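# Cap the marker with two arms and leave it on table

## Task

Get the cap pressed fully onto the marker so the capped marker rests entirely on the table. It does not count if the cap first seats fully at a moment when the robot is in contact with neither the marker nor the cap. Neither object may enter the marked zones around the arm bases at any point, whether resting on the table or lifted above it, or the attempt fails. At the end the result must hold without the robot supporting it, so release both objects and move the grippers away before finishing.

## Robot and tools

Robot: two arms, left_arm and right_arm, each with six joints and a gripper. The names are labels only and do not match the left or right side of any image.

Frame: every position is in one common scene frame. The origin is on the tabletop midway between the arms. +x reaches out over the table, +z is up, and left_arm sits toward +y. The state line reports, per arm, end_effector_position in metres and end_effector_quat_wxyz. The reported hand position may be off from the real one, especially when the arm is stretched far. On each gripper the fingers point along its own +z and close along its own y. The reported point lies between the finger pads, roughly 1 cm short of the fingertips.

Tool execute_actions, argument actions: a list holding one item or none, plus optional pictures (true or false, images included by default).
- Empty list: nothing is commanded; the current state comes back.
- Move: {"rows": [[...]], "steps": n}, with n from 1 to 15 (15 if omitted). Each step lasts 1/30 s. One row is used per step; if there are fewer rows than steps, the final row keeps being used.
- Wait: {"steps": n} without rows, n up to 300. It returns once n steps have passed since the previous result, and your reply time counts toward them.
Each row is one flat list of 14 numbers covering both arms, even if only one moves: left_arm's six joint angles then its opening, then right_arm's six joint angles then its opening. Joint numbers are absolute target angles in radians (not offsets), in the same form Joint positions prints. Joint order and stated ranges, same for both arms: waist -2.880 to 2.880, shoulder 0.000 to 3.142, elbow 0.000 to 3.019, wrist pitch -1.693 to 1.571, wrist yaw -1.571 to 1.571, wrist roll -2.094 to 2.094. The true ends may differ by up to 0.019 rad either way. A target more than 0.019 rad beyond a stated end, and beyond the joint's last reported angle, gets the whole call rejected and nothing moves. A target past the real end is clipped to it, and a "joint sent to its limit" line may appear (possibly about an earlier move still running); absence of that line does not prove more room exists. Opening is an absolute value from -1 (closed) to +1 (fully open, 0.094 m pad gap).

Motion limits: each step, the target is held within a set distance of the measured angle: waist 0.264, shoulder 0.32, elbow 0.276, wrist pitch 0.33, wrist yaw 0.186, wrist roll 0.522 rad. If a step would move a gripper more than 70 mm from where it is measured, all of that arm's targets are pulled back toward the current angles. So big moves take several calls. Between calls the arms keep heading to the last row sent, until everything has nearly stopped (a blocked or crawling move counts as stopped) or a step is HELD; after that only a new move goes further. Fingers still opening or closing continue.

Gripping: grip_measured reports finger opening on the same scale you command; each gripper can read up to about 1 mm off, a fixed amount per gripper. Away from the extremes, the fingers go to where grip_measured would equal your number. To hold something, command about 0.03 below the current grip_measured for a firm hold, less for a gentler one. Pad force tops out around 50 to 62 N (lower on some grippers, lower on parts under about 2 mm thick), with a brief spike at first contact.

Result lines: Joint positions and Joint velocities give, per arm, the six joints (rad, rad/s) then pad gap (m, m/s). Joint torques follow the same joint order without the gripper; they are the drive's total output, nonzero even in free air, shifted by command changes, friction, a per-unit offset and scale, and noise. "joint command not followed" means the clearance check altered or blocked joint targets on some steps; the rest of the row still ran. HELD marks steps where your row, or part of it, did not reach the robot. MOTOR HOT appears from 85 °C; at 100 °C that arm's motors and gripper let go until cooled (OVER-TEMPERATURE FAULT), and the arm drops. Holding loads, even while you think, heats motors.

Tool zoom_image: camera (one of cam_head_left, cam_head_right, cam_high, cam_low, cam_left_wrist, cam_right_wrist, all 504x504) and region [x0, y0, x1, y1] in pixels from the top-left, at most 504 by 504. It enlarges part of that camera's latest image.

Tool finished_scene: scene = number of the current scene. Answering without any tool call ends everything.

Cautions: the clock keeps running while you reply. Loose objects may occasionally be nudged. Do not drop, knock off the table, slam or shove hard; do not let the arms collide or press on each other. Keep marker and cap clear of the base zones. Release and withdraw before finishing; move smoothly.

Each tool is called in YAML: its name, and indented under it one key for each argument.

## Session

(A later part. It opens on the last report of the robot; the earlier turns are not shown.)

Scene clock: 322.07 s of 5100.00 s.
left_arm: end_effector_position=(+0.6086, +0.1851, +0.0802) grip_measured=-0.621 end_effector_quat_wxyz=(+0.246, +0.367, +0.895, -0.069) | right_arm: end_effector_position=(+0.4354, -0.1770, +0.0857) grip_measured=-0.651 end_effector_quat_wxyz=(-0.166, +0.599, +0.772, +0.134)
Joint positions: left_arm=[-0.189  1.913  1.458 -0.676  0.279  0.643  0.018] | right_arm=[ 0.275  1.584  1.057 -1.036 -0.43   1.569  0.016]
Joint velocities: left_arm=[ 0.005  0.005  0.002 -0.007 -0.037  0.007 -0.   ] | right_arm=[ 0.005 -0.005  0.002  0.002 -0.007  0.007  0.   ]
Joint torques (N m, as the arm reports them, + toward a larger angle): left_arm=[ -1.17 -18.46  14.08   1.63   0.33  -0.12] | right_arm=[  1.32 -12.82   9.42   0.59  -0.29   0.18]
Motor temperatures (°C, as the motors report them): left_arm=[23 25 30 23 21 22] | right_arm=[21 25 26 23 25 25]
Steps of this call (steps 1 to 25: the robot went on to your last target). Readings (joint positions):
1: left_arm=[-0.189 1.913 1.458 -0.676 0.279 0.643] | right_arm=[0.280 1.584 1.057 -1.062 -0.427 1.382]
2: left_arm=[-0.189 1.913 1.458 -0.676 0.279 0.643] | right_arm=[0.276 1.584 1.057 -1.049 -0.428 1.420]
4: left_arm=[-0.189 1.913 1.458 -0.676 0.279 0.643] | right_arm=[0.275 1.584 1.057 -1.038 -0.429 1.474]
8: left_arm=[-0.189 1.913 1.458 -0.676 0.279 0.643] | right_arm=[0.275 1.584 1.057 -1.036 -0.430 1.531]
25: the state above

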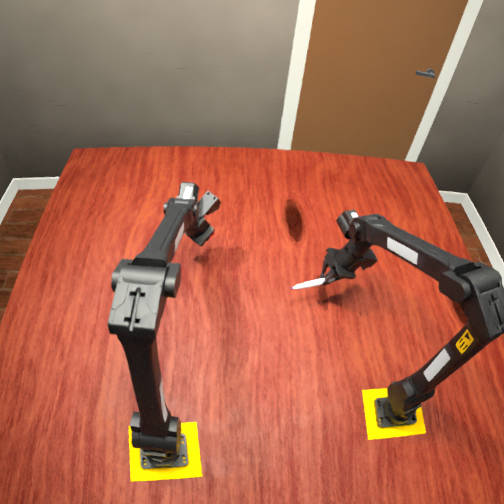

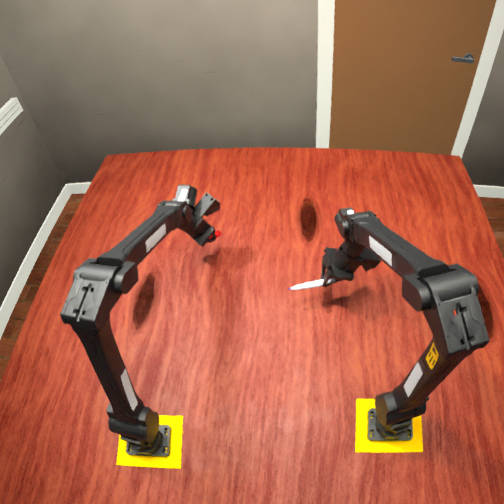

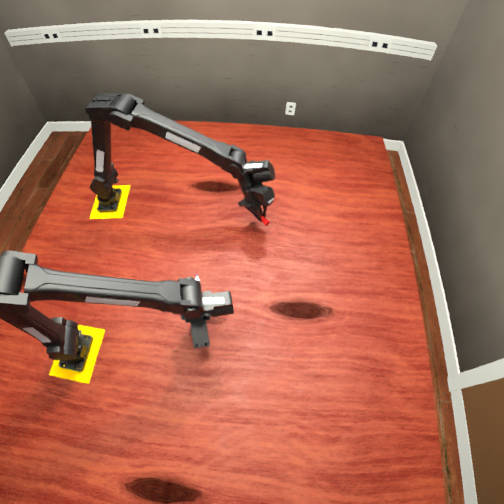

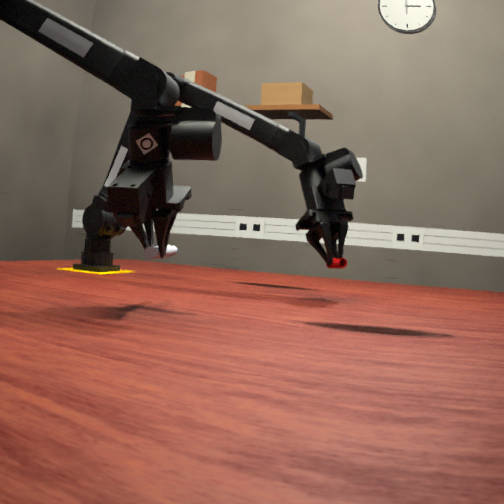

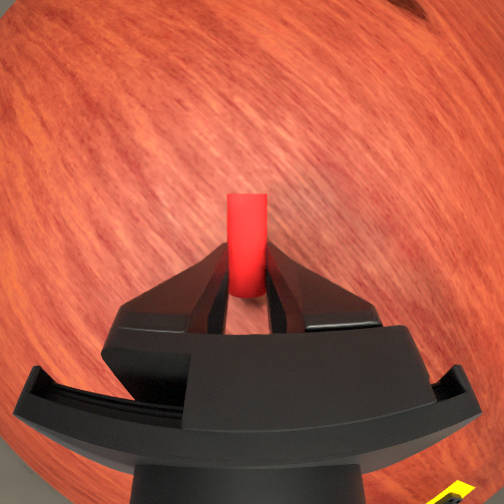

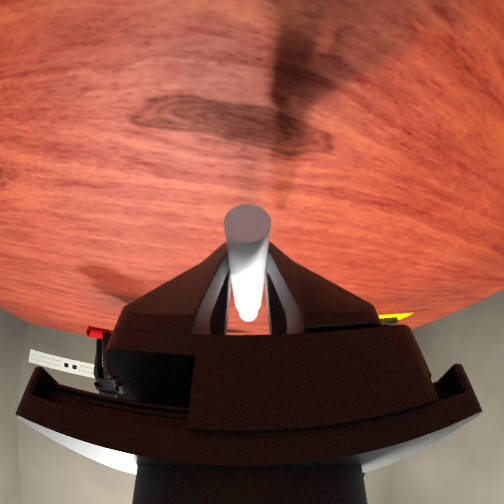

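execute_actions:
  actions:
    - {"rows":[[-0.205,1.89,1.46,-0.655,0.28,0.65,-0.66,0.27,1.61,1.058,-1.01,-0.433,1.56,-0.69],[-0.215,1.88,1.45,-0.655,0.285,0.66,-0.66,0.265,1.62,1.058,-1.0,-0.433,1.55,-0.69],[-0.23,1.87,1.44,-0.65,0.29,0.67,-0.66,0.26,1.63,1.058,-0.99,-0.433,1.54,-0.69],[-0.245,1.86,1.43,-0.65,0.295,0.68,-0.66,0.253,1.64,1.058,-0.98,-0.433,1.53,-0.69],[-0.26,1.85,1.42,-0.645,0.3,0.69,-0.66,0.246,1.65,1.058,-0.97,-0.433,1.52,-0.69],[-0.28,1.84,1.41,-0.645,0.305,0.7,-0.66,0.239,1.66,1.058,-0.96,-0.433,1.51,-0.69],[-0.3,1.83,1.4,-0.64,0.308,0.71,-0.66,0.232,1.67,1.058,-0.95,-0.433,1.5,-0.69],[-0.32,1.82,1.39,-0.64,0.308,0.72,-0.66,0.225,1.68,1.058,-0.94,-0.433,1.49,-0.69],[-0.34,1.81,1.38,-0.635,0.308,0.73,-0.66,0.218,1.69,1.058,-0.93,-0.433,1.48,-0.69],[-0.36,1.8,1.37,-0.63,0.308,0.74,-0.66,0.211,1.7,1.058,-0.92,-0.433,1.475,-0.69],[-0.38,1.79,1.36,-0.625,0.308,0.75,-0.66,0.205,1.71,1.058,-0.91,-0.433,1.475,-0.69],[-0.4,1.79,1.35,-0.62,0.308,0.76,-0.66,0.2,1.72,1.058,-0.9,-0.433,1.475,-0.69],[-0.42,1.79,1.34,-0.615,0.308,0.76,-0.66,0.197,1.73,1.058,-0.89,-0.433,1.475,-0.69],[-0.44,1.79,1.33,-0.61,0.308,0.76,-0.66,0.195,1.737,1.058,-0.88,-0.433,1.475,-0.69],[-0.46,1.79,1.32,-0.605,0.308,0.76,-0.66,0.195,1.743,1.058,-0.875,-0.433,1.475,-0.69]],"steps":15}
  pictures: false

execute_actions:
  actions:
    - {"rows":[[-0.48,1.79,1.31,-0.6,0.308,0.76,-0.66,0.195,1.748,1.058,-0.875,-0.433,1.475,-0.69],[-0.5,1.79,1.3,-0.595,0.308,0.76,-0.66,0.195,1.752,1.058,-0.875,-0.433,1.475,-0.69],[-0.52,1.79,1.29,-0.59,0.308,0.76,-0.66,0.195,1.755,1.058,-0.875,-0.433,1.475,-0.69],[-0.54,1.79,1.28,-0.59,0.308,0.76,-0.66,0.195,1.755,1.058,-0.875,-0.433,1.475,-0.69],[-0.558,1.79,1.27,-0.59,0.308,0.76,-0.66,0.195,1.755,1.058,-0.875,-0.433,1.475,-0.69],[-0.574,1.795,1.26,-0.59,0.308,0.76,-0.66,0.195,1.755,1.058,-0.875,-0.433,1.475,-0.69],[-0.588,1.8,1.25,-0.59,0.308,0.76,-0.66,0.195,1.755,1.058,-0.875,-0.433,1.475,-0.69],[-0.6,1.805,1.24,-0.59,0.308,0.76,-0.66,0.195,1.755,1.058,-0.875,-0.433,1.475,-0.69],[-0.61,1.81,1.23,-0.59,0.308,0.76,-0.66,0.195,1.755,1.058,-0.875,-0.433,1.475,-0.69],[-0.62,1.815,1.225,-0.59,0.308,0.76,-0.66,0.195,1.755,1.058,-0.875,-0.433,1.475,-0.69],[-0.628,1.82,1.22,-0.59,0.308,0.76,-0.66,0.195,1.755,1.058,-0.875,-0.433,1.475,-0.69],[-0.634,1.825,1.218,-0.59,0.308,0.76,-0.66,0.195,1.755,1.058,-0.875,-0.433,1.475,-0.69],[-0.638,1.83,1.218,-0.59,0.308,0.76,-0.66,0.195,1.755,1.058,-0.875,-0.433,1.475,-0.69],[-0.64,1.835,1.218,-0.59,0.308,0.76,-0.66,0.195,1.755,1.058,-0.875,-0.433,1.475,-0.69],[-0.64,1.84,1.218,-0.59,0.308,0.76,-0.66,0.195,1.755,1.058,-0.875,-0.433,1.475,-0.69]],"steps":15}
  pictures: false

execute_actions:
  actions:
    - {"steps":18}

Scene clock: 376.33 s of 5100.00 s.
left_arm: end_effector_position=(+0.5393, +0.0459, +0.1039) grip_measured=-0.621 end_effector_quat_wxyz=(+0.261, +0.504, +0.818, -0.094) | right_arm: end_effector_position=(+0.4677, -0.2038, +0.0320) grip_measured=-0.651 end_effector_quat_wxyz=(-0.156, +0.600, +0.771, +0.147)
Joint positions: left_arm=[-0.416  1.801  1.343 -0.634  0.306  0.731  0.018] | right_arm=[ 0.199  1.714  1.057 -0.905 -0.431  1.496  0.016]
Joint velocities: left_arm=[-0.786 -0.161 -0.217  0.188 -0.007  0.095 -0.   ] | right_arm=[-0.142  0.278  0.002  0.242 -0.066 -0.022  0.   ]
Joint torques (N m, as the arm reports them, + toward a larger angle): left_arm=[  0.61 -16.51   8.8    1.52   0.35   0.07] | right_arm=[  1.31 -14.24   8.49   0.53  -0.16  -0.04]
Motor temperatures (°C, as the motors report them): left_arm=[23 25 31 23 21 22] | right_arm=[21 25 27 23 25 25]
Steps of this call (steps 1 to 15: the robot went on to your last target; steps 16 to 90: nothing new was sent; then 50.77 s passed at rest; steps 91 to 105: all 15 steps of this action). Readings (joint positions):
91: left_arm=[-0.189 1.913 1.458 -0.676 0.279 0.643] | right_arm=[0.275 1.584 1.057 -1.034 -0.430 1.569]
92: left_arm=[-0.189 1.912 1.457 -0.676 0.280 0.644] | right_arm=[0.274 1.585 1.057 -1.029 -0.430 1.568]
94: left_arm=[-0.194 1.905 1.446 -0.672 0.287 0.651] | right_arm=[0.272 1.592 1.057 -1.014 -0.431 1.560]
98: left_arm=[-0.238 1.870 1.405 -0.666 0.301 0.677] | right_arm=[0.252 1.630 1.057 -0.975 -0.431 1.533]
105: the state above

Scene clock: 376.83 s of 5100.00 s.
left_arm: end_effector_position=(+0.4317, -0.0517, +0.0368) grip_measured=-0.621 end_effector_quat_wxyz=(+0.188, +0.599, +0.768, -0.130) | right_arm: end_effector_position=(+0.4691, -0.2057, +0.0208) grip_measured=-0.651 end_effector_quat_wxyz=(-0.159, +0.599, +0.772, +0.144)
Joint positions: left_arm=[-0.635  1.828  1.217 -0.611  0.307  0.751  0.018] | right_arm=[ 0.194  1.741  1.057 -0.89  -0.431  1.486  0.016]
Joint velocities: left_arm=[-0.063  0.2   -0.022  0.012 -0.007 -0.037 -0.   ] | right_arm=[ 0.015 -0.015 -0.012 -0.002 -0.051  0.022 -0.   ]
Joint torques (N m, as the arm reports them, + toward a larger angle): left_arm=[ -0.44 -15.82   9.05   1.49   0.34   0.09] | right_arm=[  0.68 -14.57   8.46   0.73  -0.2   -0.01]
Motor temperatures (°C, as the motors report them): left_arm=[23 25 31 23 21 22] | right_arm=[21 25 27 23 25 25]
Steps of this call (steps 1 to 15: all 15 steps of this action). Readings (joint positions):
1: left_arm=[-0.442 1.796 1.335 -0.629 0.307 0.735] | right_arm=[0.196 1.723 1.057 -0.899 -0.431 1.494]
2: left_arm=[-0.466 1.793 1.326 -0.623 0.307 0.738] | right_arm=[0.194 1.730 1.057 -0.894 -0.431 1.492]
4: left_arm=[-0.510 1.791 1.307 -0.614 0.307 0.743] | right_arm=[0.194 1.738 1.057 -0.892 -0.431 1.490]
8: left_arm=[-0.578 1.793 1.258 -0.611 0.307 0.748] | right_arm=[0.194 1.741 1.057 -0.891 -0.431 1.488]
15: the state above

Scene clock: 377.43 s of 5100.00 s.
left_arm: end_effector_position=(+0.4291, -0.0512, +0.0259) grip_measured=-0.621 end_effector_quat_wxyz=(+0.178, +0.599, +0.770, -0.131) | right_arm: end_effector_position=(+0.4691, -0.2057, +0.0208) grip_measured=-0.651 end_effector_quat_wxyz=(-0.159, +0.599, +0.772, +0.144)
Joint positions: left_arm=[-0.637  1.846  1.215 -0.61   0.307  0.751  0.018] | right_arm=[ 0.194  1.741  1.057 -0.89  -0.431  1.486  0.016]
Joint velocities: left_arm=[-0.024 -0.015 -0.012  0.007 -0.022  0.007  0.001] | right_arm=[-0.005 -0.005  0.007  0.017 -0.022 -0.051  0.001]
Joint torques (N m, as the arm reports them, + toward a larger angle): left_arm=[ -0.62 -16.31   8.89   1.42   0.34   0.08] | right_arm=[  0.78 -13.85   8.19   0.53  -0.16  -0.01]
Motor temperatures (°C, as the motors report them): left_arm=[23 25 31 23 21 22] | right_arm=[21 25 27 23 25 25]
Steps of this call (steps 1 to 18: the robot went on to your last target). Readings (joint positions):
1: left_arm=[-0.637 1.834 1.216 -0.611 0.307 0.751] | right_arm=[0.194 1.741 1.057 -0.890 -0.431 1.486]
2: left_arm=[-0.637 1.840 1.216 -0.611 0.307 0.751] | right_arm=[0.194 1.741 1.057 -0.890 -0.431 1.486]
4: left_arm=[-0.637 1.846 1.215 -0.611 0.307 0.751] | right_arm=[0.194 1.741 1.057 -0.890 -0.431 1.486]
8: left_arm=[-0.637 1.846 1.215 -0.610 0.307 0.751] | right_arm=[0.194 1.741 1.057 -0.890 -0.431 1.486]
18: the state above

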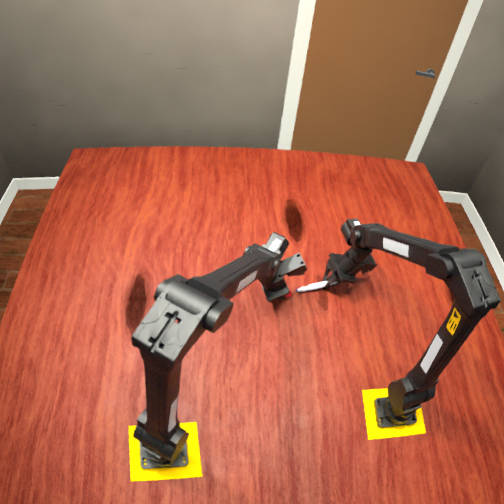

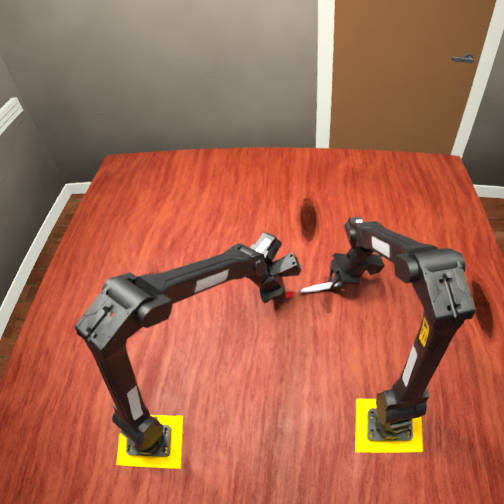

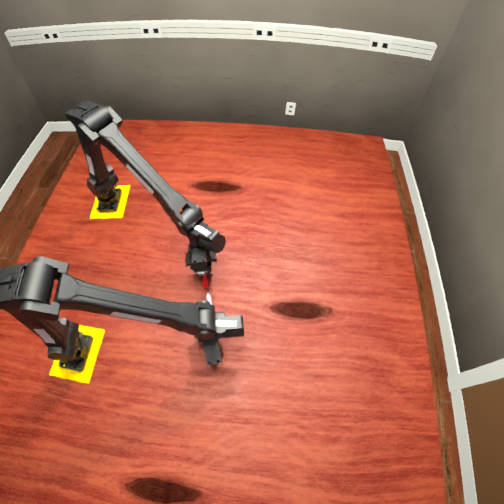

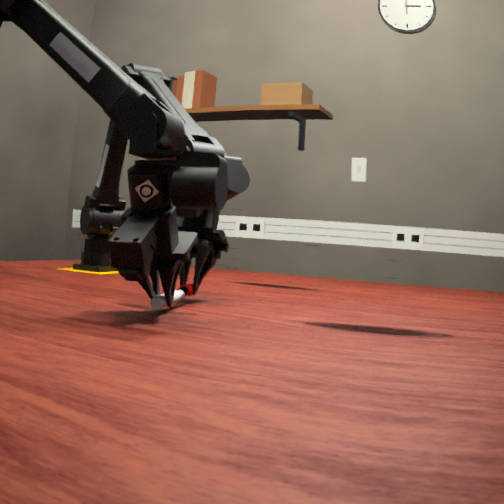

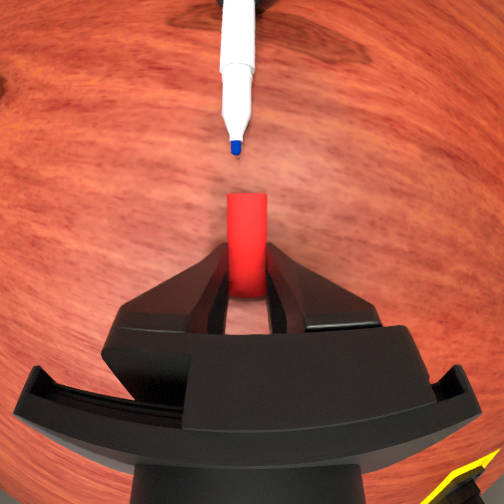

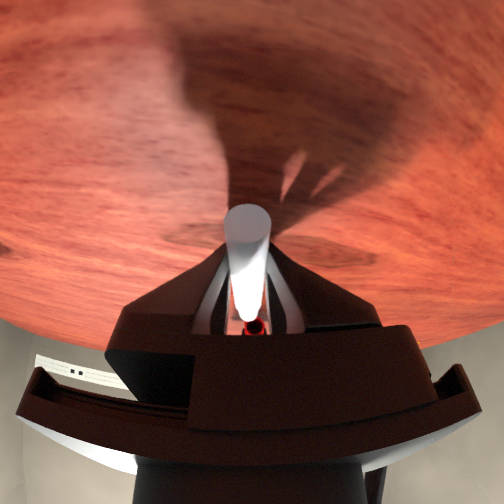

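execute_actions:
  actions:
    - {"rows":[[-0.64,1.85,1.218,-0.59,0.308,0.76,-0.66,0.2,1.762,1.058,-0.89,-0.433,1.5,-0.69],[-0.64,1.856,1.218,-0.59,0.308,0.76,-0.66,0.205,1.768,1.058,-0.905,-0.433,1.51,-0.69],[-0.64,1.862,1.218,-0.59,0.308,0.76,-0.66,0.21,1.774,1.058,-0.915,-0.433,1.52,-0.69],[-0.64,1.868,1.218,-0.59,0.308,0.76,-0.66,0.215,1.774,1.058,-0.92,-0.433,1.53,-0.69],[-0.64,1.868,1.218,-0.59,0.308,0.76,-0.66,0.22,1.774,1.058,-0.92,-0.433,1.53,-0.69],[-0.64,1.868,1.218,-0.59,0.308,0.76,-0.66,0.226,1.774,1.058,-0.92,-0.433,1.53,-0.69]],"steps":15}
  pictures: false

execute_actions:
  actions:
    - {"steps":10}

Scene clock: 396.07 s of 5100.00 s.
left_arm: end_effector_position=(+0.4276, -0.0504, +0.0157) grip_measured=-0.621 end_effector_quat_wxyz=(+0.170, +0.599, +0.771, -0.133) | right_arm: end_effector_position=(+0.4597, -0.1939, +0.0158) grip_measured=-0.651 end_effector_quat_wxyz=(-0.172, +0.602, +0.769, +0.129)
Joint positions: left_arm=[-0.637  1.865  1.215 -0.609  0.308  0.751  0.018] | right_arm=[ 0.224  1.753  1.057 -0.906 -0.431  1.518  0.016]
Joint velocities: left_arm=[-0.005 -0.015  0.007  0.002  0.022  0.051  0.001] | right_arm=[-0.005  0.015  0.002 -0.027 -0.11   0.007  0.001]
Joint torques (N m, as the arm reports them, + toward a larger angle): left_arm=[ -0.5  -15.65   8.75   1.3    0.33   0.07] | right_arm=[  0.39 -13.86   8.06  -0.52  -0.16   0.16]
Motor temperatures (°C, as the motors report them): left_arm=[23 25 29 23 21 22] | right_arm=[21 25 26 23 25 25]
Steps of this call (steps 1 to 15: the robot went on to your last target; steps 16 to 90: nothing new was sent; then 15.13 s passed at rest; steps 91 to 105: all 15 steps of this action). Readings (joint positions):
91: left_arm=[-0.637 1.846 1.215 -0.610 0.307 0.751] | right_arm=[0.194 1.741 1.057 -0.890 -0.431 1.486]
92: left_arm=[-0.637 1.847 1.215 -0.610 0.307 0.751] | right_arm=[0.194 1.741 1.057 -0.890 -0.431 1.489]
94: left_arm=[-0.637 1.849 1.215 -0.610 0.307 0.751] | right_arm=[0.196 1.743 1.057 -0.896 -0.431 1.497]
98: left_arm=[-0.637 1.860 1.215 -0.610 0.307 0.751] | right_arm=[0.212 1.750 1.057 -0.905 -0.431 1.510]
105: the state above

Scene clock: 396.40 s of 5100.00 s.
left_arm: end_effector_position=(+0.4277, -0.0504, +0.0157) grip_measured=-0.621 end_effector_quat_wxyz=(+0.170, +0.599, +0.771, -0.133) | right_arm: end_effector_position=(+0.4597, -0.1939, +0.0158) grip_measured=-0.651 end_effector_quat_wxyz=(-0.172, +0.603, +0.769, +0.128)
Joint positions: left_arm=[-0.637  1.865  1.215 -0.609  0.308  0.751  0.018] | right_arm=[ 0.224  1.753  1.057 -0.906 -0.431  1.519  0.016]
Joint velocities: left_arm=[ 0.005 -0.005  0.007 -0.002  0.022  0.037  0.   ] | right_arm=[-0.015 -0.005  0.012 -0.002  0.037 -0.022  0.   ]
Joint torques (N m, as the arm reports them, + toward a larger angle): left_arm=[ -0.47 -15.74   8.8    1.32   0.31   0.08] | right_arm=[  1.21 -14.67   8.09  -0.5   -0.22   0.16]
Motor temperatures (°C, as the motors report them): left_arm=[23 25 29 23 21 22] | right_arm=[21 25 26 23 25 25]
Steps of this call (steps 1 to 10: the robot went on to your last target). Readings (joint positions):
1: left_arm=[-0.637 1.865 1.215 -0.609 0.308 0.751] | right_arm=[0.224 1.753 1.057 -0.906 -0.431 1.518]
2: left_arm=[-0.637 1.865 1.215 -0.609 0.308 0.751] | right_arm=[0.224 1.753 1.057 -0.906 -0.431 1.518]
4: left_arm=[-0.637 1.865 1.215 -0.609 0.308 0.751] | right_arm=[0.224 1.753 1.057 -0.906 -0.431 1.519]
8: left_arm=[-0.637 1.865 1.215 -0.609 0.308 0.751] | right_arm=[0.224 1.753 1.057 -0.906 -0.431 1.519]
10: the state above

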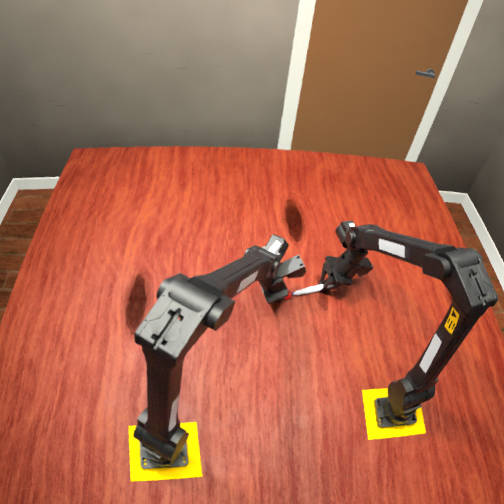

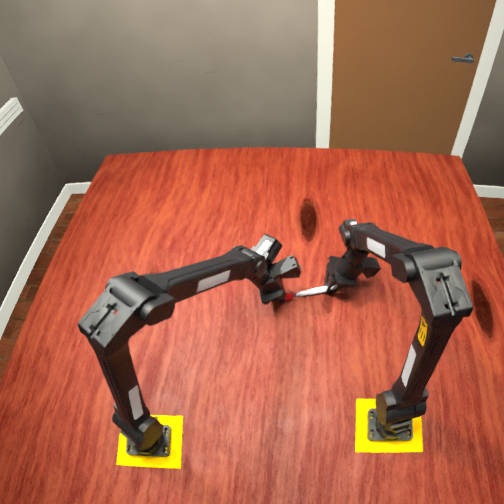

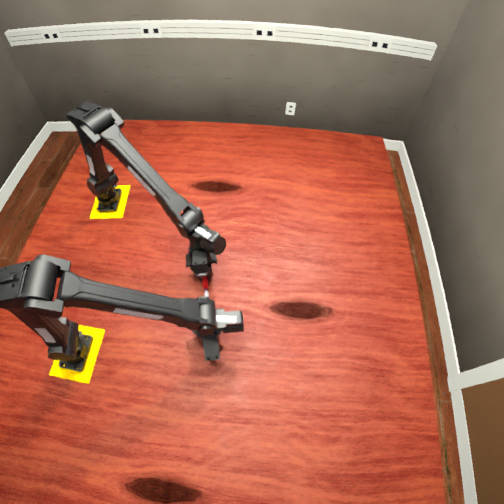

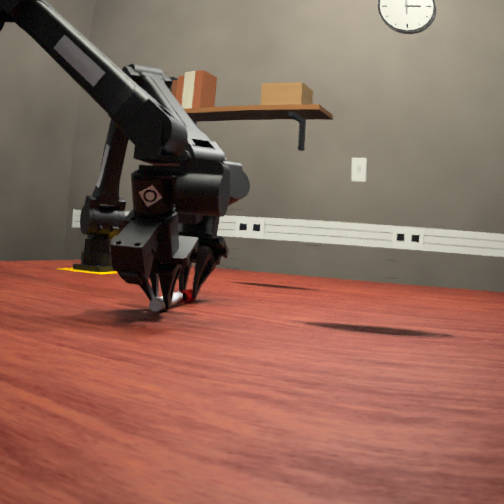

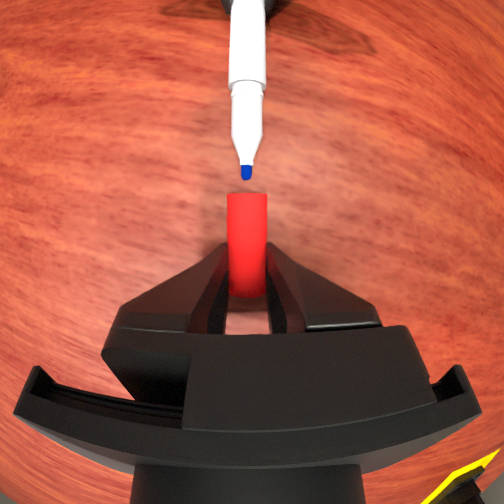

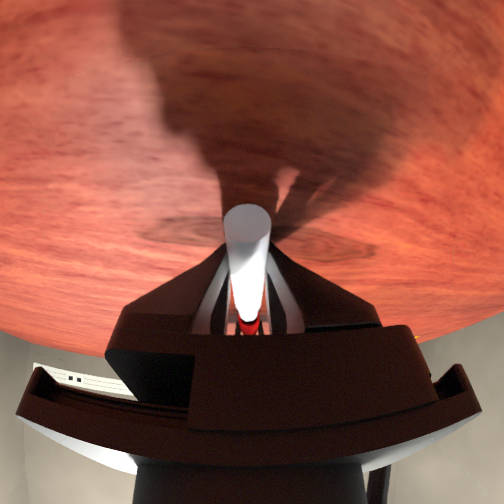

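execute_actions:
  actions:
    - {"rows":[[-0.64,1.868,1.218,-0.59,0.308,0.76,-0.66,0.232,1.765,1.058,-0.9,-0.433,1.537,-0.69],[-0.64,1.868,1.218,-0.59,0.308,0.76,-0.66,0.238,1.765,1.058,-0.89,-0.433,1.544,-0.69],[-0.64,1.868,1.218,-0.59,0.308,0.76,-0.66,0.244,1.765,1.058,-0.888,-0.433,1.551,-0.69],[-0.64,1.868,1.218,-0.59,0.308,0.76,-0.66,0.25,1.765,1.058,-0.886,-0.433,1.558,-0.69],[-0.64,1.868,1.218,-0.59,0.308,0.76,-0.66,0.256,1.765,1.058,-0.884,-0.433,1.565,-0.69],[-0.64,1.868,1.218,-0.59,0.308,0.76,-0.66,0.262,1.765,1.058,-0.882,-0.433,1.572,-0.69],[-0.64,1.868,1.218,-0.59,0.308,0.76,-0.66,0.268,1.765,1.058,-0.88,-0.433,1.579,-0.69],[-0.64,1.868,1.218,-0.59,0.308,0.76,-0.66,0.274,1.765,1.058,-0.878,-0.433,1.586,-0.69],[-0.64,1.868,1.218,-0.59,0.308,0.76,-0.66,0.28,1.765,1.058,-0.876,-0.433,1.59,-0.69],[-0.64,1.868,1.218,-0.59,0.308,0.76,-0.66,0.286,1.765,1.058,-0.876,-0.433,1.59,-0.69]],"steps":15}
  pictures: false

execute_actions:
  actions:
    - {"steps":10}

Scene clock: 416.20 s of 5100.00 s.
left_arm: end_effector_position=(+0.4277, -0.0504, +0.0157) grip_measured=-0.621 end_effector_quat_wxyz=(+0.170, +0.599, +0.771, -0.133) | right_arm: end_effector_position=(+0.4535, -0.1683, +0.0155) grip_measured=-0.651 end_effector_quat_wxyz=(-0.173, +0.600, +0.772, +0.124)
Joint positions: left_arm=[-0.637  1.865  1.215 -0.609  0.308  0.752  0.018] | right_arm=[ 0.284  1.753  1.057 -0.889 -0.428  1.575  0.016]
Joint velocities: left_arm=[ 0.005  0.015  0.007 -0.007 -0.007 -0.066  0.   ] | right_arm=[-0.005 -0.024  0.007 -0.012  0.007  0.066 -0.001]
Joint torques (N m, as the arm reports them, + toward a larger angle): left_arm=[ -0.5  -15.71   8.74   1.33   0.33   0.08] | right_arm=[  0.72 -13.96   8.21   0.23  -0.32   0.13]
Motor temperatures (°C, as the motors report them): left_arm=[23 25 29 23 21 22] | right_arm=[21 25 26 23 25 25]
Steps of this call (steps 1 to 15: the robot went on to your last target; steps 16 to 90: nothing new was sent; then 16.30 s passed at rest; steps 91 to 105: all 15 steps of this action). Readings (joint positions):
91: left_arm=[-0.637 1.865 1.215 -0.609 0.308 0.751] | right_arm=[0.224 1.753 1.057 -0.906 -0.431 1.521]
92: left_arm=[-0.637 1.865 1.215 -0.609 0.308 0.751] | right_arm=[0.224 1.753 1.057 -0.906 -0.431 1.523]
94: left_arm=[-0.637 1.865 1.215 -0.609 0.308 0.751] | right_arm=[0.228 1.753 1.057 -0.904 -0.431 1.530]
98: left_arm=[-0.637 1.865 1.215 -0.609 0.308 0.751] | right_arm=[0.250 1.753 1.057 -0.897 -0.431 1.551]
105: the state above

Scene clock: 416.53 s of 5100.00 s.
left_arm: end_effector_position=(+0.4277, -0.0504, +0.0157) grip_measured=-0.621 end_effector_quat_wxyz=(+0.170, +0.599, +0.771, -0.133) | right_arm: end_effector_position=(+0.4535, -0.1683, +0.0155) grip_measured=-0.651 end_effector_quat_wxyz=(-0.173, +0.601, +0.771, +0.124)
Joint positions: left_arm=[-0.637  1.865  1.215 -0.609  0.308  0.752  0.018] | right_arm=[ 0.284  1.753  1.057 -0.889 -0.428  1.578  0.016]
Joint velocities: left_arm=[-0.005 -0.005 -0.012 -0.007 -0.125  0.007  0.   ] | right_arm=[ 0.015 -0.005 -0.002  0.022 -0.095  0.007  0.   ]
Joint torques (N m, as the arm reports them, + toward a larger angle): left_arm=[ -0.49 -15.84   8.84   1.32   0.33   0.07] | right_arm=[  0.95 -15.54   8.1    0.51  -0.32   0.16]
Motor temperatures (°C, as the motors report them): left_arm=[23 25 29 23 21 22] | right_arm=[21 25 26 23 25 25]
Steps of this call (steps 1 to 10: the robot went on to your last target). Readings (joint positions):
1: left_arm=[-0.637 1.865 1.215 -0.609 0.308 0.752] | right_arm=[0.284 1.753 1.057 -0.889 -0.428 1.576]
2: left_arm=[-0.637 1.865 1.215 -0.609 0.308 0.752] | right_arm=[0.284 1.753 1.057 -0.889 -0.428 1.577]
4: left_arm=[-0.637 1.865 1.215 -0.609 0.308 0.752] | right_arm=[0.284 1.753 1.057 -0.889 -0.428 1.577]
8: left_arm=[-0.637 1.865 1.215 -0.609 0.308 0.752] | right_arm=[0.284 1.753 1.057 -0.889 -0.428 1.578]
10: the state above

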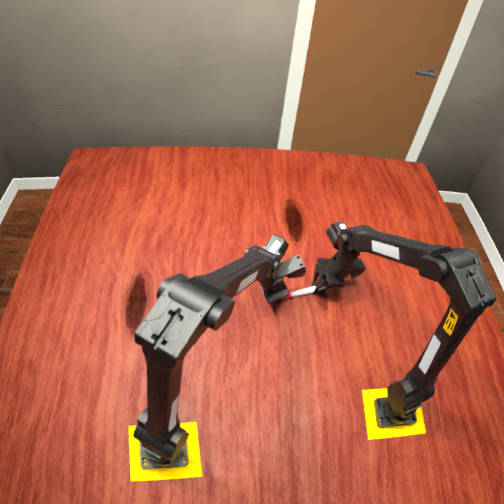

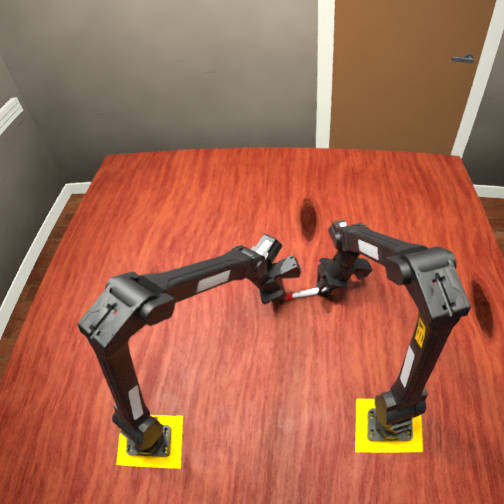

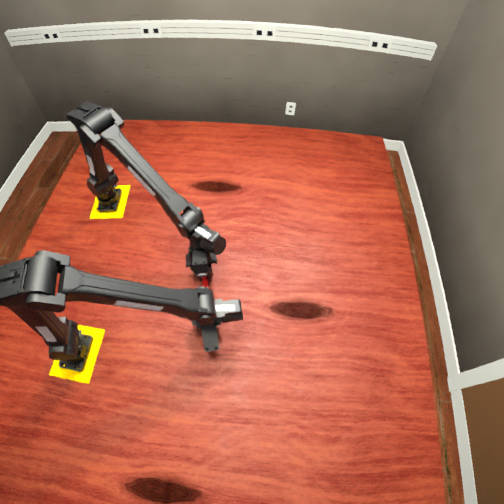

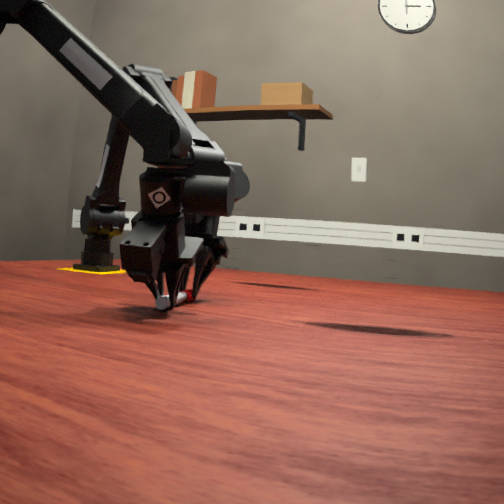

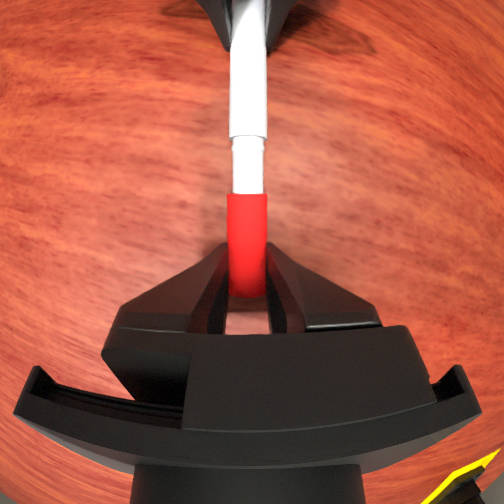

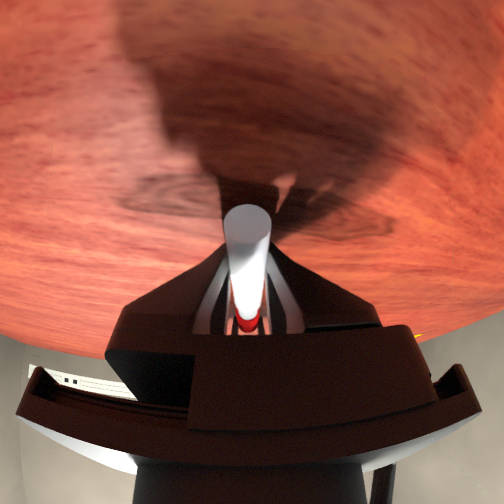

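Another ~27 mm.

execute_actions:
  actions:
    - {"rows":[[-0.64,1.868,1.218,-0.59,0.308,0.76,-0.67,0.292,1.765,1.058,-0.873,-0.433,1.598,-0.7],[-0.64,1.868,1.218,-0.59,0.308,0.76,-0.67,0.298,1.765,1.058,-0.87,-0.433,1.606,-0.7],[-0.64,1.868,1.218,-0.59,0.308,0.76,-0.67,0.304,1.765,1.058,-0.867,-0.433,1.614,-0.7],[-0.64,1.868,1.218,-0.59,0.308,0.76,-0.67,0.31,1.765,1.058,-0.864,-0.433,1.622,-0.7],[-0.64,1.868,1.218,-0.59,0.308,0.76,-0.67,0.316,1.765,1.058,-0.861,-0.433,1.63,-0.7],[-0.64,1.868,1.218,-0.59,0.308,0.76,-0.67,0.322,1.765,1.058,-0.858,-0.433,1.638,-0.7],[-0.64,1.868,1.218,-0.59,0.308,0.76,-0.67,0.328,1.765,1.058,-0.855,-0.433,1.646,-0.7],[-0.64,1.868,1.218,-0.59,0.308,0.76,-0.67,0.334,1.765,1.058,-0.852,-0.433,1.654,-0.7],[-0.64,1.868,1.218,-0.59,0.308,0.76,-0.67,0.34,1.765,1.058,-0.85,-0.433,1.658,-0.7],[-0.64,1.868,1.218,-0.59,0.308,0.76,-0.67,0.346,1.765,1.058,-0.85,-0.433,1.658,-0.7],[-0.645,1.868,1.218,-0.585,0.315,0.76,-0.67,0.352,1.765,1.058,-0.85,-0.44,1.658,-0.7],[-0.65,1.868,1.218,-0.58,0.32,0.76,-0.67,0.358,1.765,1.058,-0.85,-0.45,1.658,-0.7],[-0.655,1.868,1.218,-0.575,0.325,0.76,-0.67,0.364,1.765,1.058,-0.85,-0.455,1.658,-0.7]],"steps":15}
  pictures: false

execute_actions:
  actions:
    - {"steps":10}

Scene clock: 432.03 s of 5100.00 s.
left_arm: end_effector_position=(+0.4268, -0.0508, +0.0154) grip_measured=-0.621 end_effector_quat_wxyz=(+0.170, +0.599, +0.771, -0.135) | right_arm: end_effector_position=(+0.4478, -0.1443, +0.0152) grip_measured=-0.651 end_effector_quat_wxyz=(-0.173, +0.601, +0.771, +0.122)
Joint positions: left_arm=[-0.637  1.865  1.214 -0.607  0.312  0.752  0.018] | right_arm=[ 0.34   1.753  1.056 -0.865 -0.426  1.64   0.016]
Joint velocities: left_arm=[ 0.015 -0.005 -0.017 -0.007  0.022 -0.095  0.001] | right_arm=[ 0.005 -0.005 -0.022 -0.007  0.051  0.007 -0.   ]
Joint torques (N m, as the arm reports them, + toward a larger angle): left_arm=[ -1.95 -15.56   8.86   1.88   0.88   0.07] | right_arm=[  3.16 -15.2    8.33   0.72  -1.09   0.23]
Motor temperatures (°C, as the motors report them): left_arm=[23 25 28 23 21 22] | right_arm=[21 25 26 23 25 25]
Steps of this call (steps 1 to 15: the robot went on to your last target; steps 16 to 90: nothing new was sent; then 12.00 s passed at rest; steps 91 to 105: all 15 steps of this action). Readings (joint positions):
91: left_arm=[-0.637 1.865 1.215 -0.609 0.308 0.752] | right_arm=[0.284 1.753 1.057 -0.889 -0.428 1.580]
92: left_arm=[-0.637 1.865 1.215 -0.609 0.308 0.752] | right_arm=[0.284 1.753 1.057 -0.889 -0.428 1.582]
94: left_arm=[-0.637 1.865 1.215 -0.609 0.308 0.752] | right_arm=[0.287 1.753 1.057 -0.886 -0.427 1.590]
98: left_arm=[-0.637 1.865 1.215 -0.608 0.307 0.752] | right_arm=[0.307 1.753 1.057 -0.878 -0.427 1.613]
105: the state above

Scene clock: 432.37 s of 5100.00 s.
left_arm: end_effector_position=(+0.4268, -0.0508, +0.0154) grip_measured=-0.621 end_effector_quat_wxyz=(+0.170, +0.599, +0.771, -0.135) | right_arm: end_effector_position=(+0.4476, -0.1443, +0.0151) grip_measured=-0.651 end_effector_quat_wxyz=(-0.173, +0.603, +0.769, +0.122)
Joint positions: left_arm=[-0.637  1.865  1.214 -0.607  0.312  0.752  0.018] | right_arm=[ 0.34   1.753  1.056 -0.865 -0.426  1.644  0.016]
Joint velocities: left_arm=[-0.005 -0.005 -0.022 -0.022 -0.022  0.007 -0.   ] | right_arm=[-0.015 -0.005  0.002 -0.027 -0.066  0.051  0.001]
Joint torques (N m, as the arm reports them, + toward a larger angle): left_arm=[ -1.87 -15.77   8.91   1.91   0.86   0.07] | right_arm=[  2.91 -14.86   8.18   0.81  -1.14   0.22]
Motor temperatures (°C, as the motors report them): left_arm=[23 25 28 23 21 22] | right_arm=[21 25 26 23 25 25]
Steps of this call (steps 1 to 10: the robot went on to your last target). Readings (joint positions):
1: left_arm=[-0.637 1.865 1.214 -0.607 0.312 0.752] | right_arm=[0.340 1.753 1.056 -0.865 -0.426 1.641]
2: left_arm=[-0.637 1.865 1.214 -0.607 0.312 0.752] | right_arm=[0.340 1.753 1.056 -0.865 -0.426 1.642]
4: left_arm=[-0.637 1.865 1.214 -0.607 0.312 0.752] | right_arm=[0.340 1.753 1.056 -0.865 -0.426 1.643]
8: left_arm=[-0.637 1.865 1.214 -0.607 0.312 0.752] | right_arm=[0.340 1.753 1.056 -0.865 -0.426 1.644]
10: the state above

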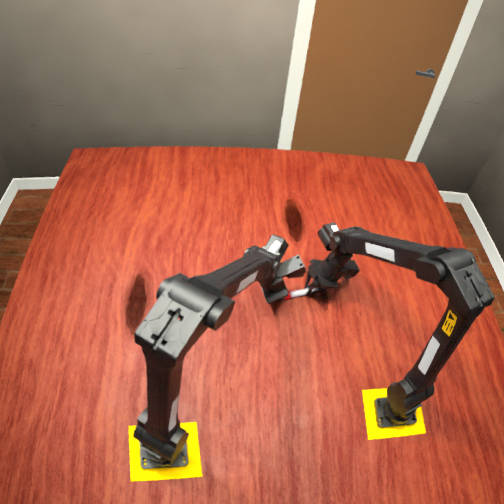

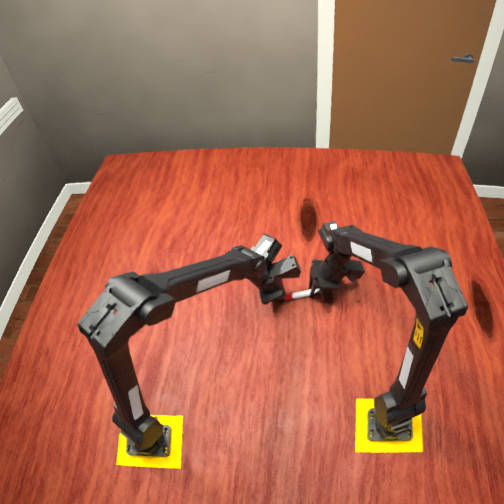

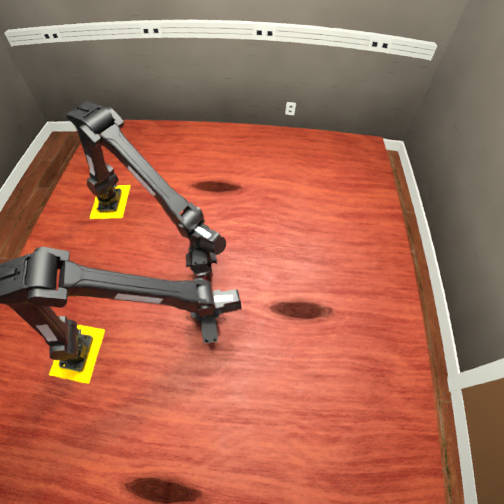

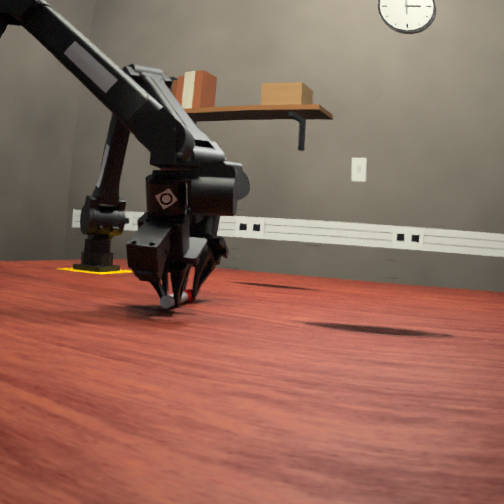

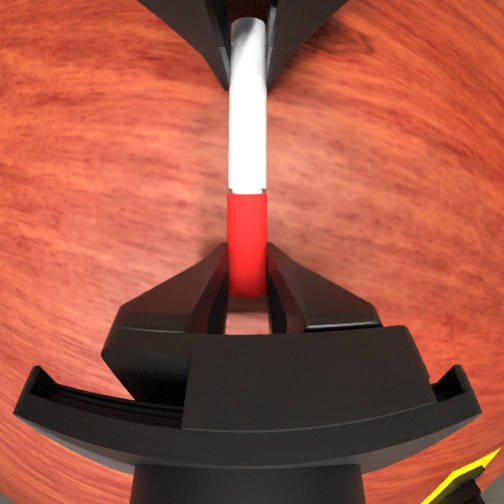

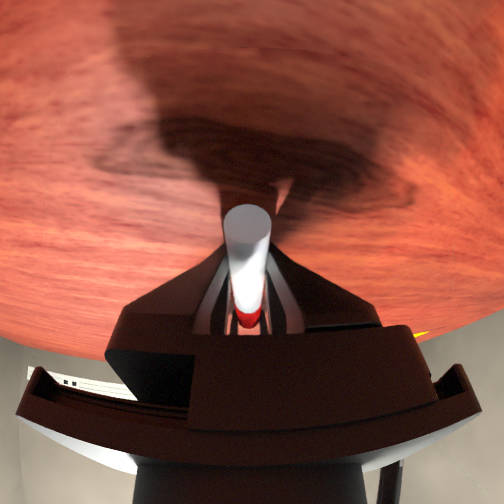

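execute_actions:
  actions:
    - {"rows":[[-0.66,1.868,1.23,-0.57,0.328,0.76,-0.67,0.37,1.765,1.058,-0.85,-0.46,1.658,-0.7],[-0.665,1.868,1.24,-0.565,0.331,0.76,-0.67,0.376,1.765,1.058,-0.85,-0.465,1.658,-0.7],[-0.67,1.868,1.245,-0.56,0.334,0.76,-0.67,0.382,1.765,1.058,-0.85,-0.47,1.658,-0.7],[-0.675,1.868,1.25,-0.556,0.337,0.76,-0.67,0.388,1.765,1.058,-0.85,-0.475,1.658,-0.7],[-0.68,1.868,1.255,-0.552,0.34,0.76,-0.67,0.394,1.765,1.058,-0.85,-0.48,1.658,-0.7],[-0.685,1.868,1.26,-0.548,0.343,0.76,-0.67,0.4,1.765,1.058,-0.85,-0.485,1.658,-0.7],[-0.69,1.868,1.265,-0.544,0.346,0.76,-0.67,0.406,1.765,1.058,-0.85,-0.49,1.658,-0.7],[-0.695,1.868,1.27,-0.54,0.349,0.76,-0.67,0.412,1.765,1.058,-0.85,-0.495,1.658,-0.7],[-0.7,1.868,1.275,-0.536,0.352,0.76,-0.67,0.418,1.765,1.058,-0.85,-0.5,1.658,-0.7]],"steps":15}

zoom_image:
  camera: "cam_left_wrist"
  region: [200,150,300,240]

Scene clock: 450.87 s of 5100.00 s.
left_arm: end_effector_position=(+0.4269, -0.0526, +0.0163) grip_measured=-0.621 end_effector_quat_wxyz=(+0.173, +0.600, +0.768, -0.139) | right_arm: end_effector_position=(+0.4459, -0.1418, +0.0155) grip_measured=-0.651 end_effector_quat_wxyz=(-0.180, +0.603, +0.767, +0.124)
Joint positions: left_arm=[-0.637  1.865  1.214 -0.602  0.322  0.754  0.018] | right_arm=[ 0.341  1.753  1.054 -0.865 -0.441  1.649  0.016]
Joint velocities: left_arm=[ 0.015 -0.034 -0.002  0.022 -0.037 -0.022 -0.   ] | right_arm=[-0.024 -0.015 -0.007  0.022  0.051 -0.007 -0.001]
Joint torques (N m, as the arm reports them, + toward a larger angle): left_arm=[ -5.92 -15.76  14.26   3.36   1.58   0.05] | right_arm=[  6.09 -14.9    8.32   0.67  -2.19   0.22]
Motor temperatures (°C, as the motors report them): left_arm=[23 25 28 23 22 22] | right_arm=[21 25 26 23 27 25]
Steps of this call (steps 1 to 15: the robot went on to your last target; steps 16 to 90: nothing new was sent; then 15.00 s passed at rest; steps 91 to 105: all 15 steps of this action). Readings (joint positions):
91: left_arm=[-0.637 1.865 1.214 -0.607 0.312 0.752] | right_arm=[0.340 1.753 1.056 -0.865 -0.427 1.644]
92: left_arm=[-0.637 1.865 1.214 -0.607 0.313 0.752] | right_arm=[0.340 1.753 1.056 -0.865 -0.429 1.644]
94: left_arm=[-0.637 1.865 1.214 -0.603 0.318 0.752] | right_arm=[0.341 1.753 1.056 -0.865 -0.436 1.645]
98: left_arm=[-0.637 1.865 1.214 -0.602 0.321 0.753] | right_arm=[0.341 1.753 1.055 -0.865 -0.440 1.647]
105: the state above

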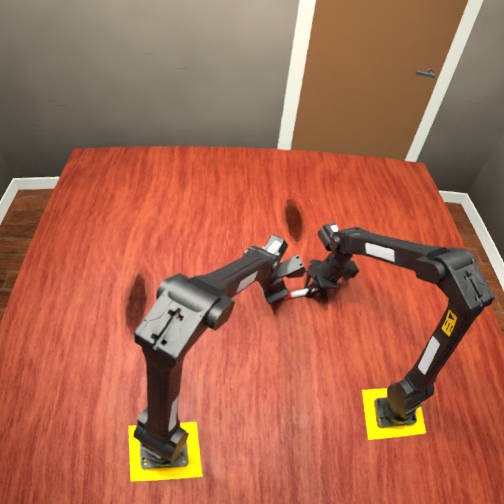

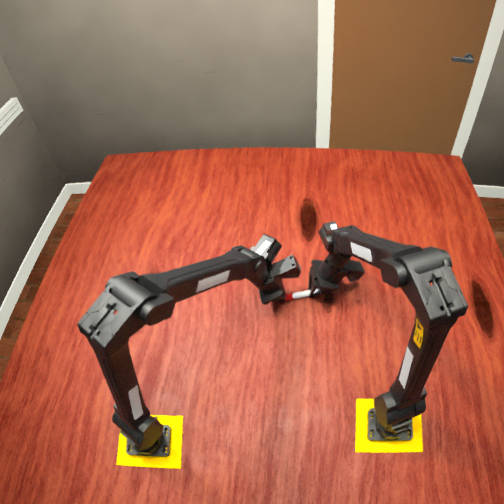

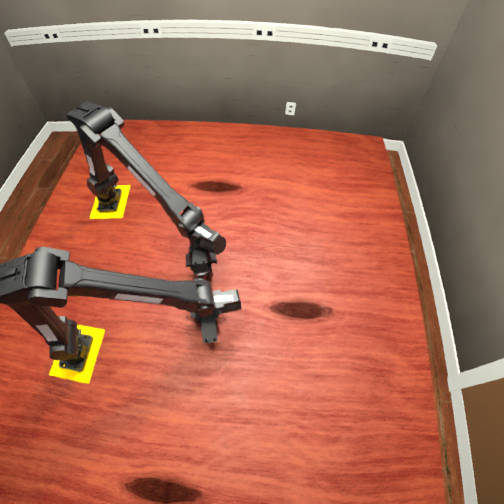

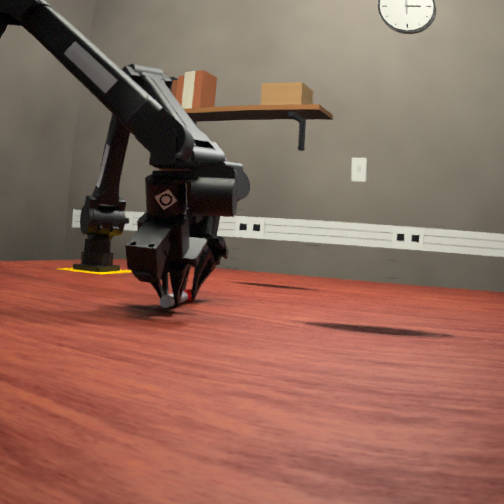

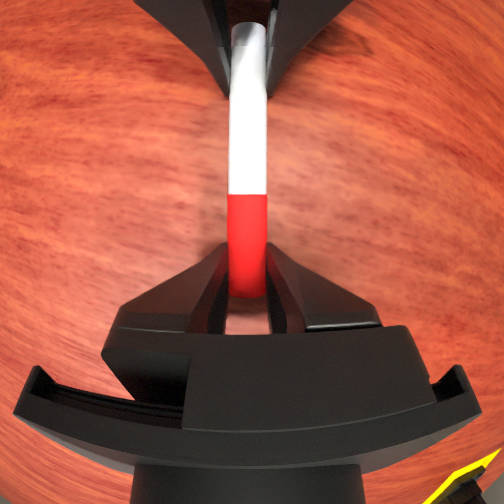

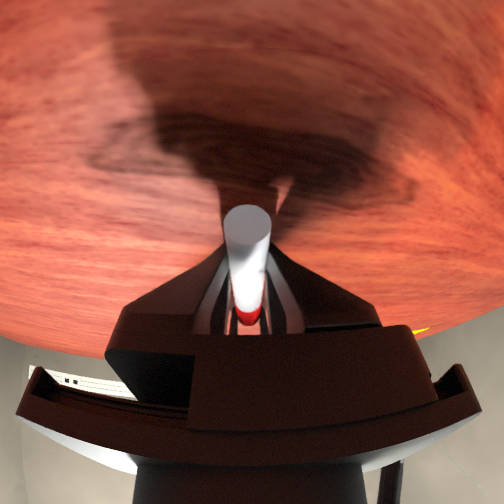

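Region (200, 150, 300, 240) of cam_left_wrist's 504x504 image, scaled by 5.040, with more detail than that image has; it fills the top 454 rows of this view, and the rest is white.

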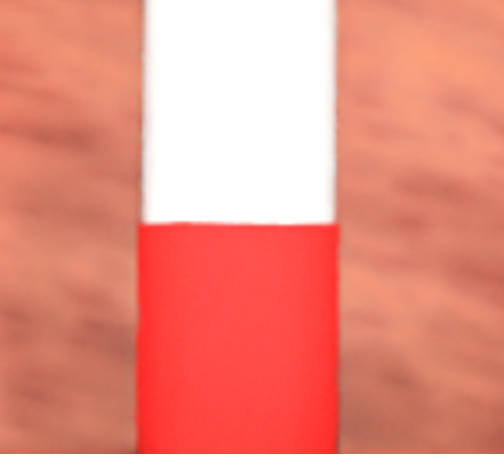

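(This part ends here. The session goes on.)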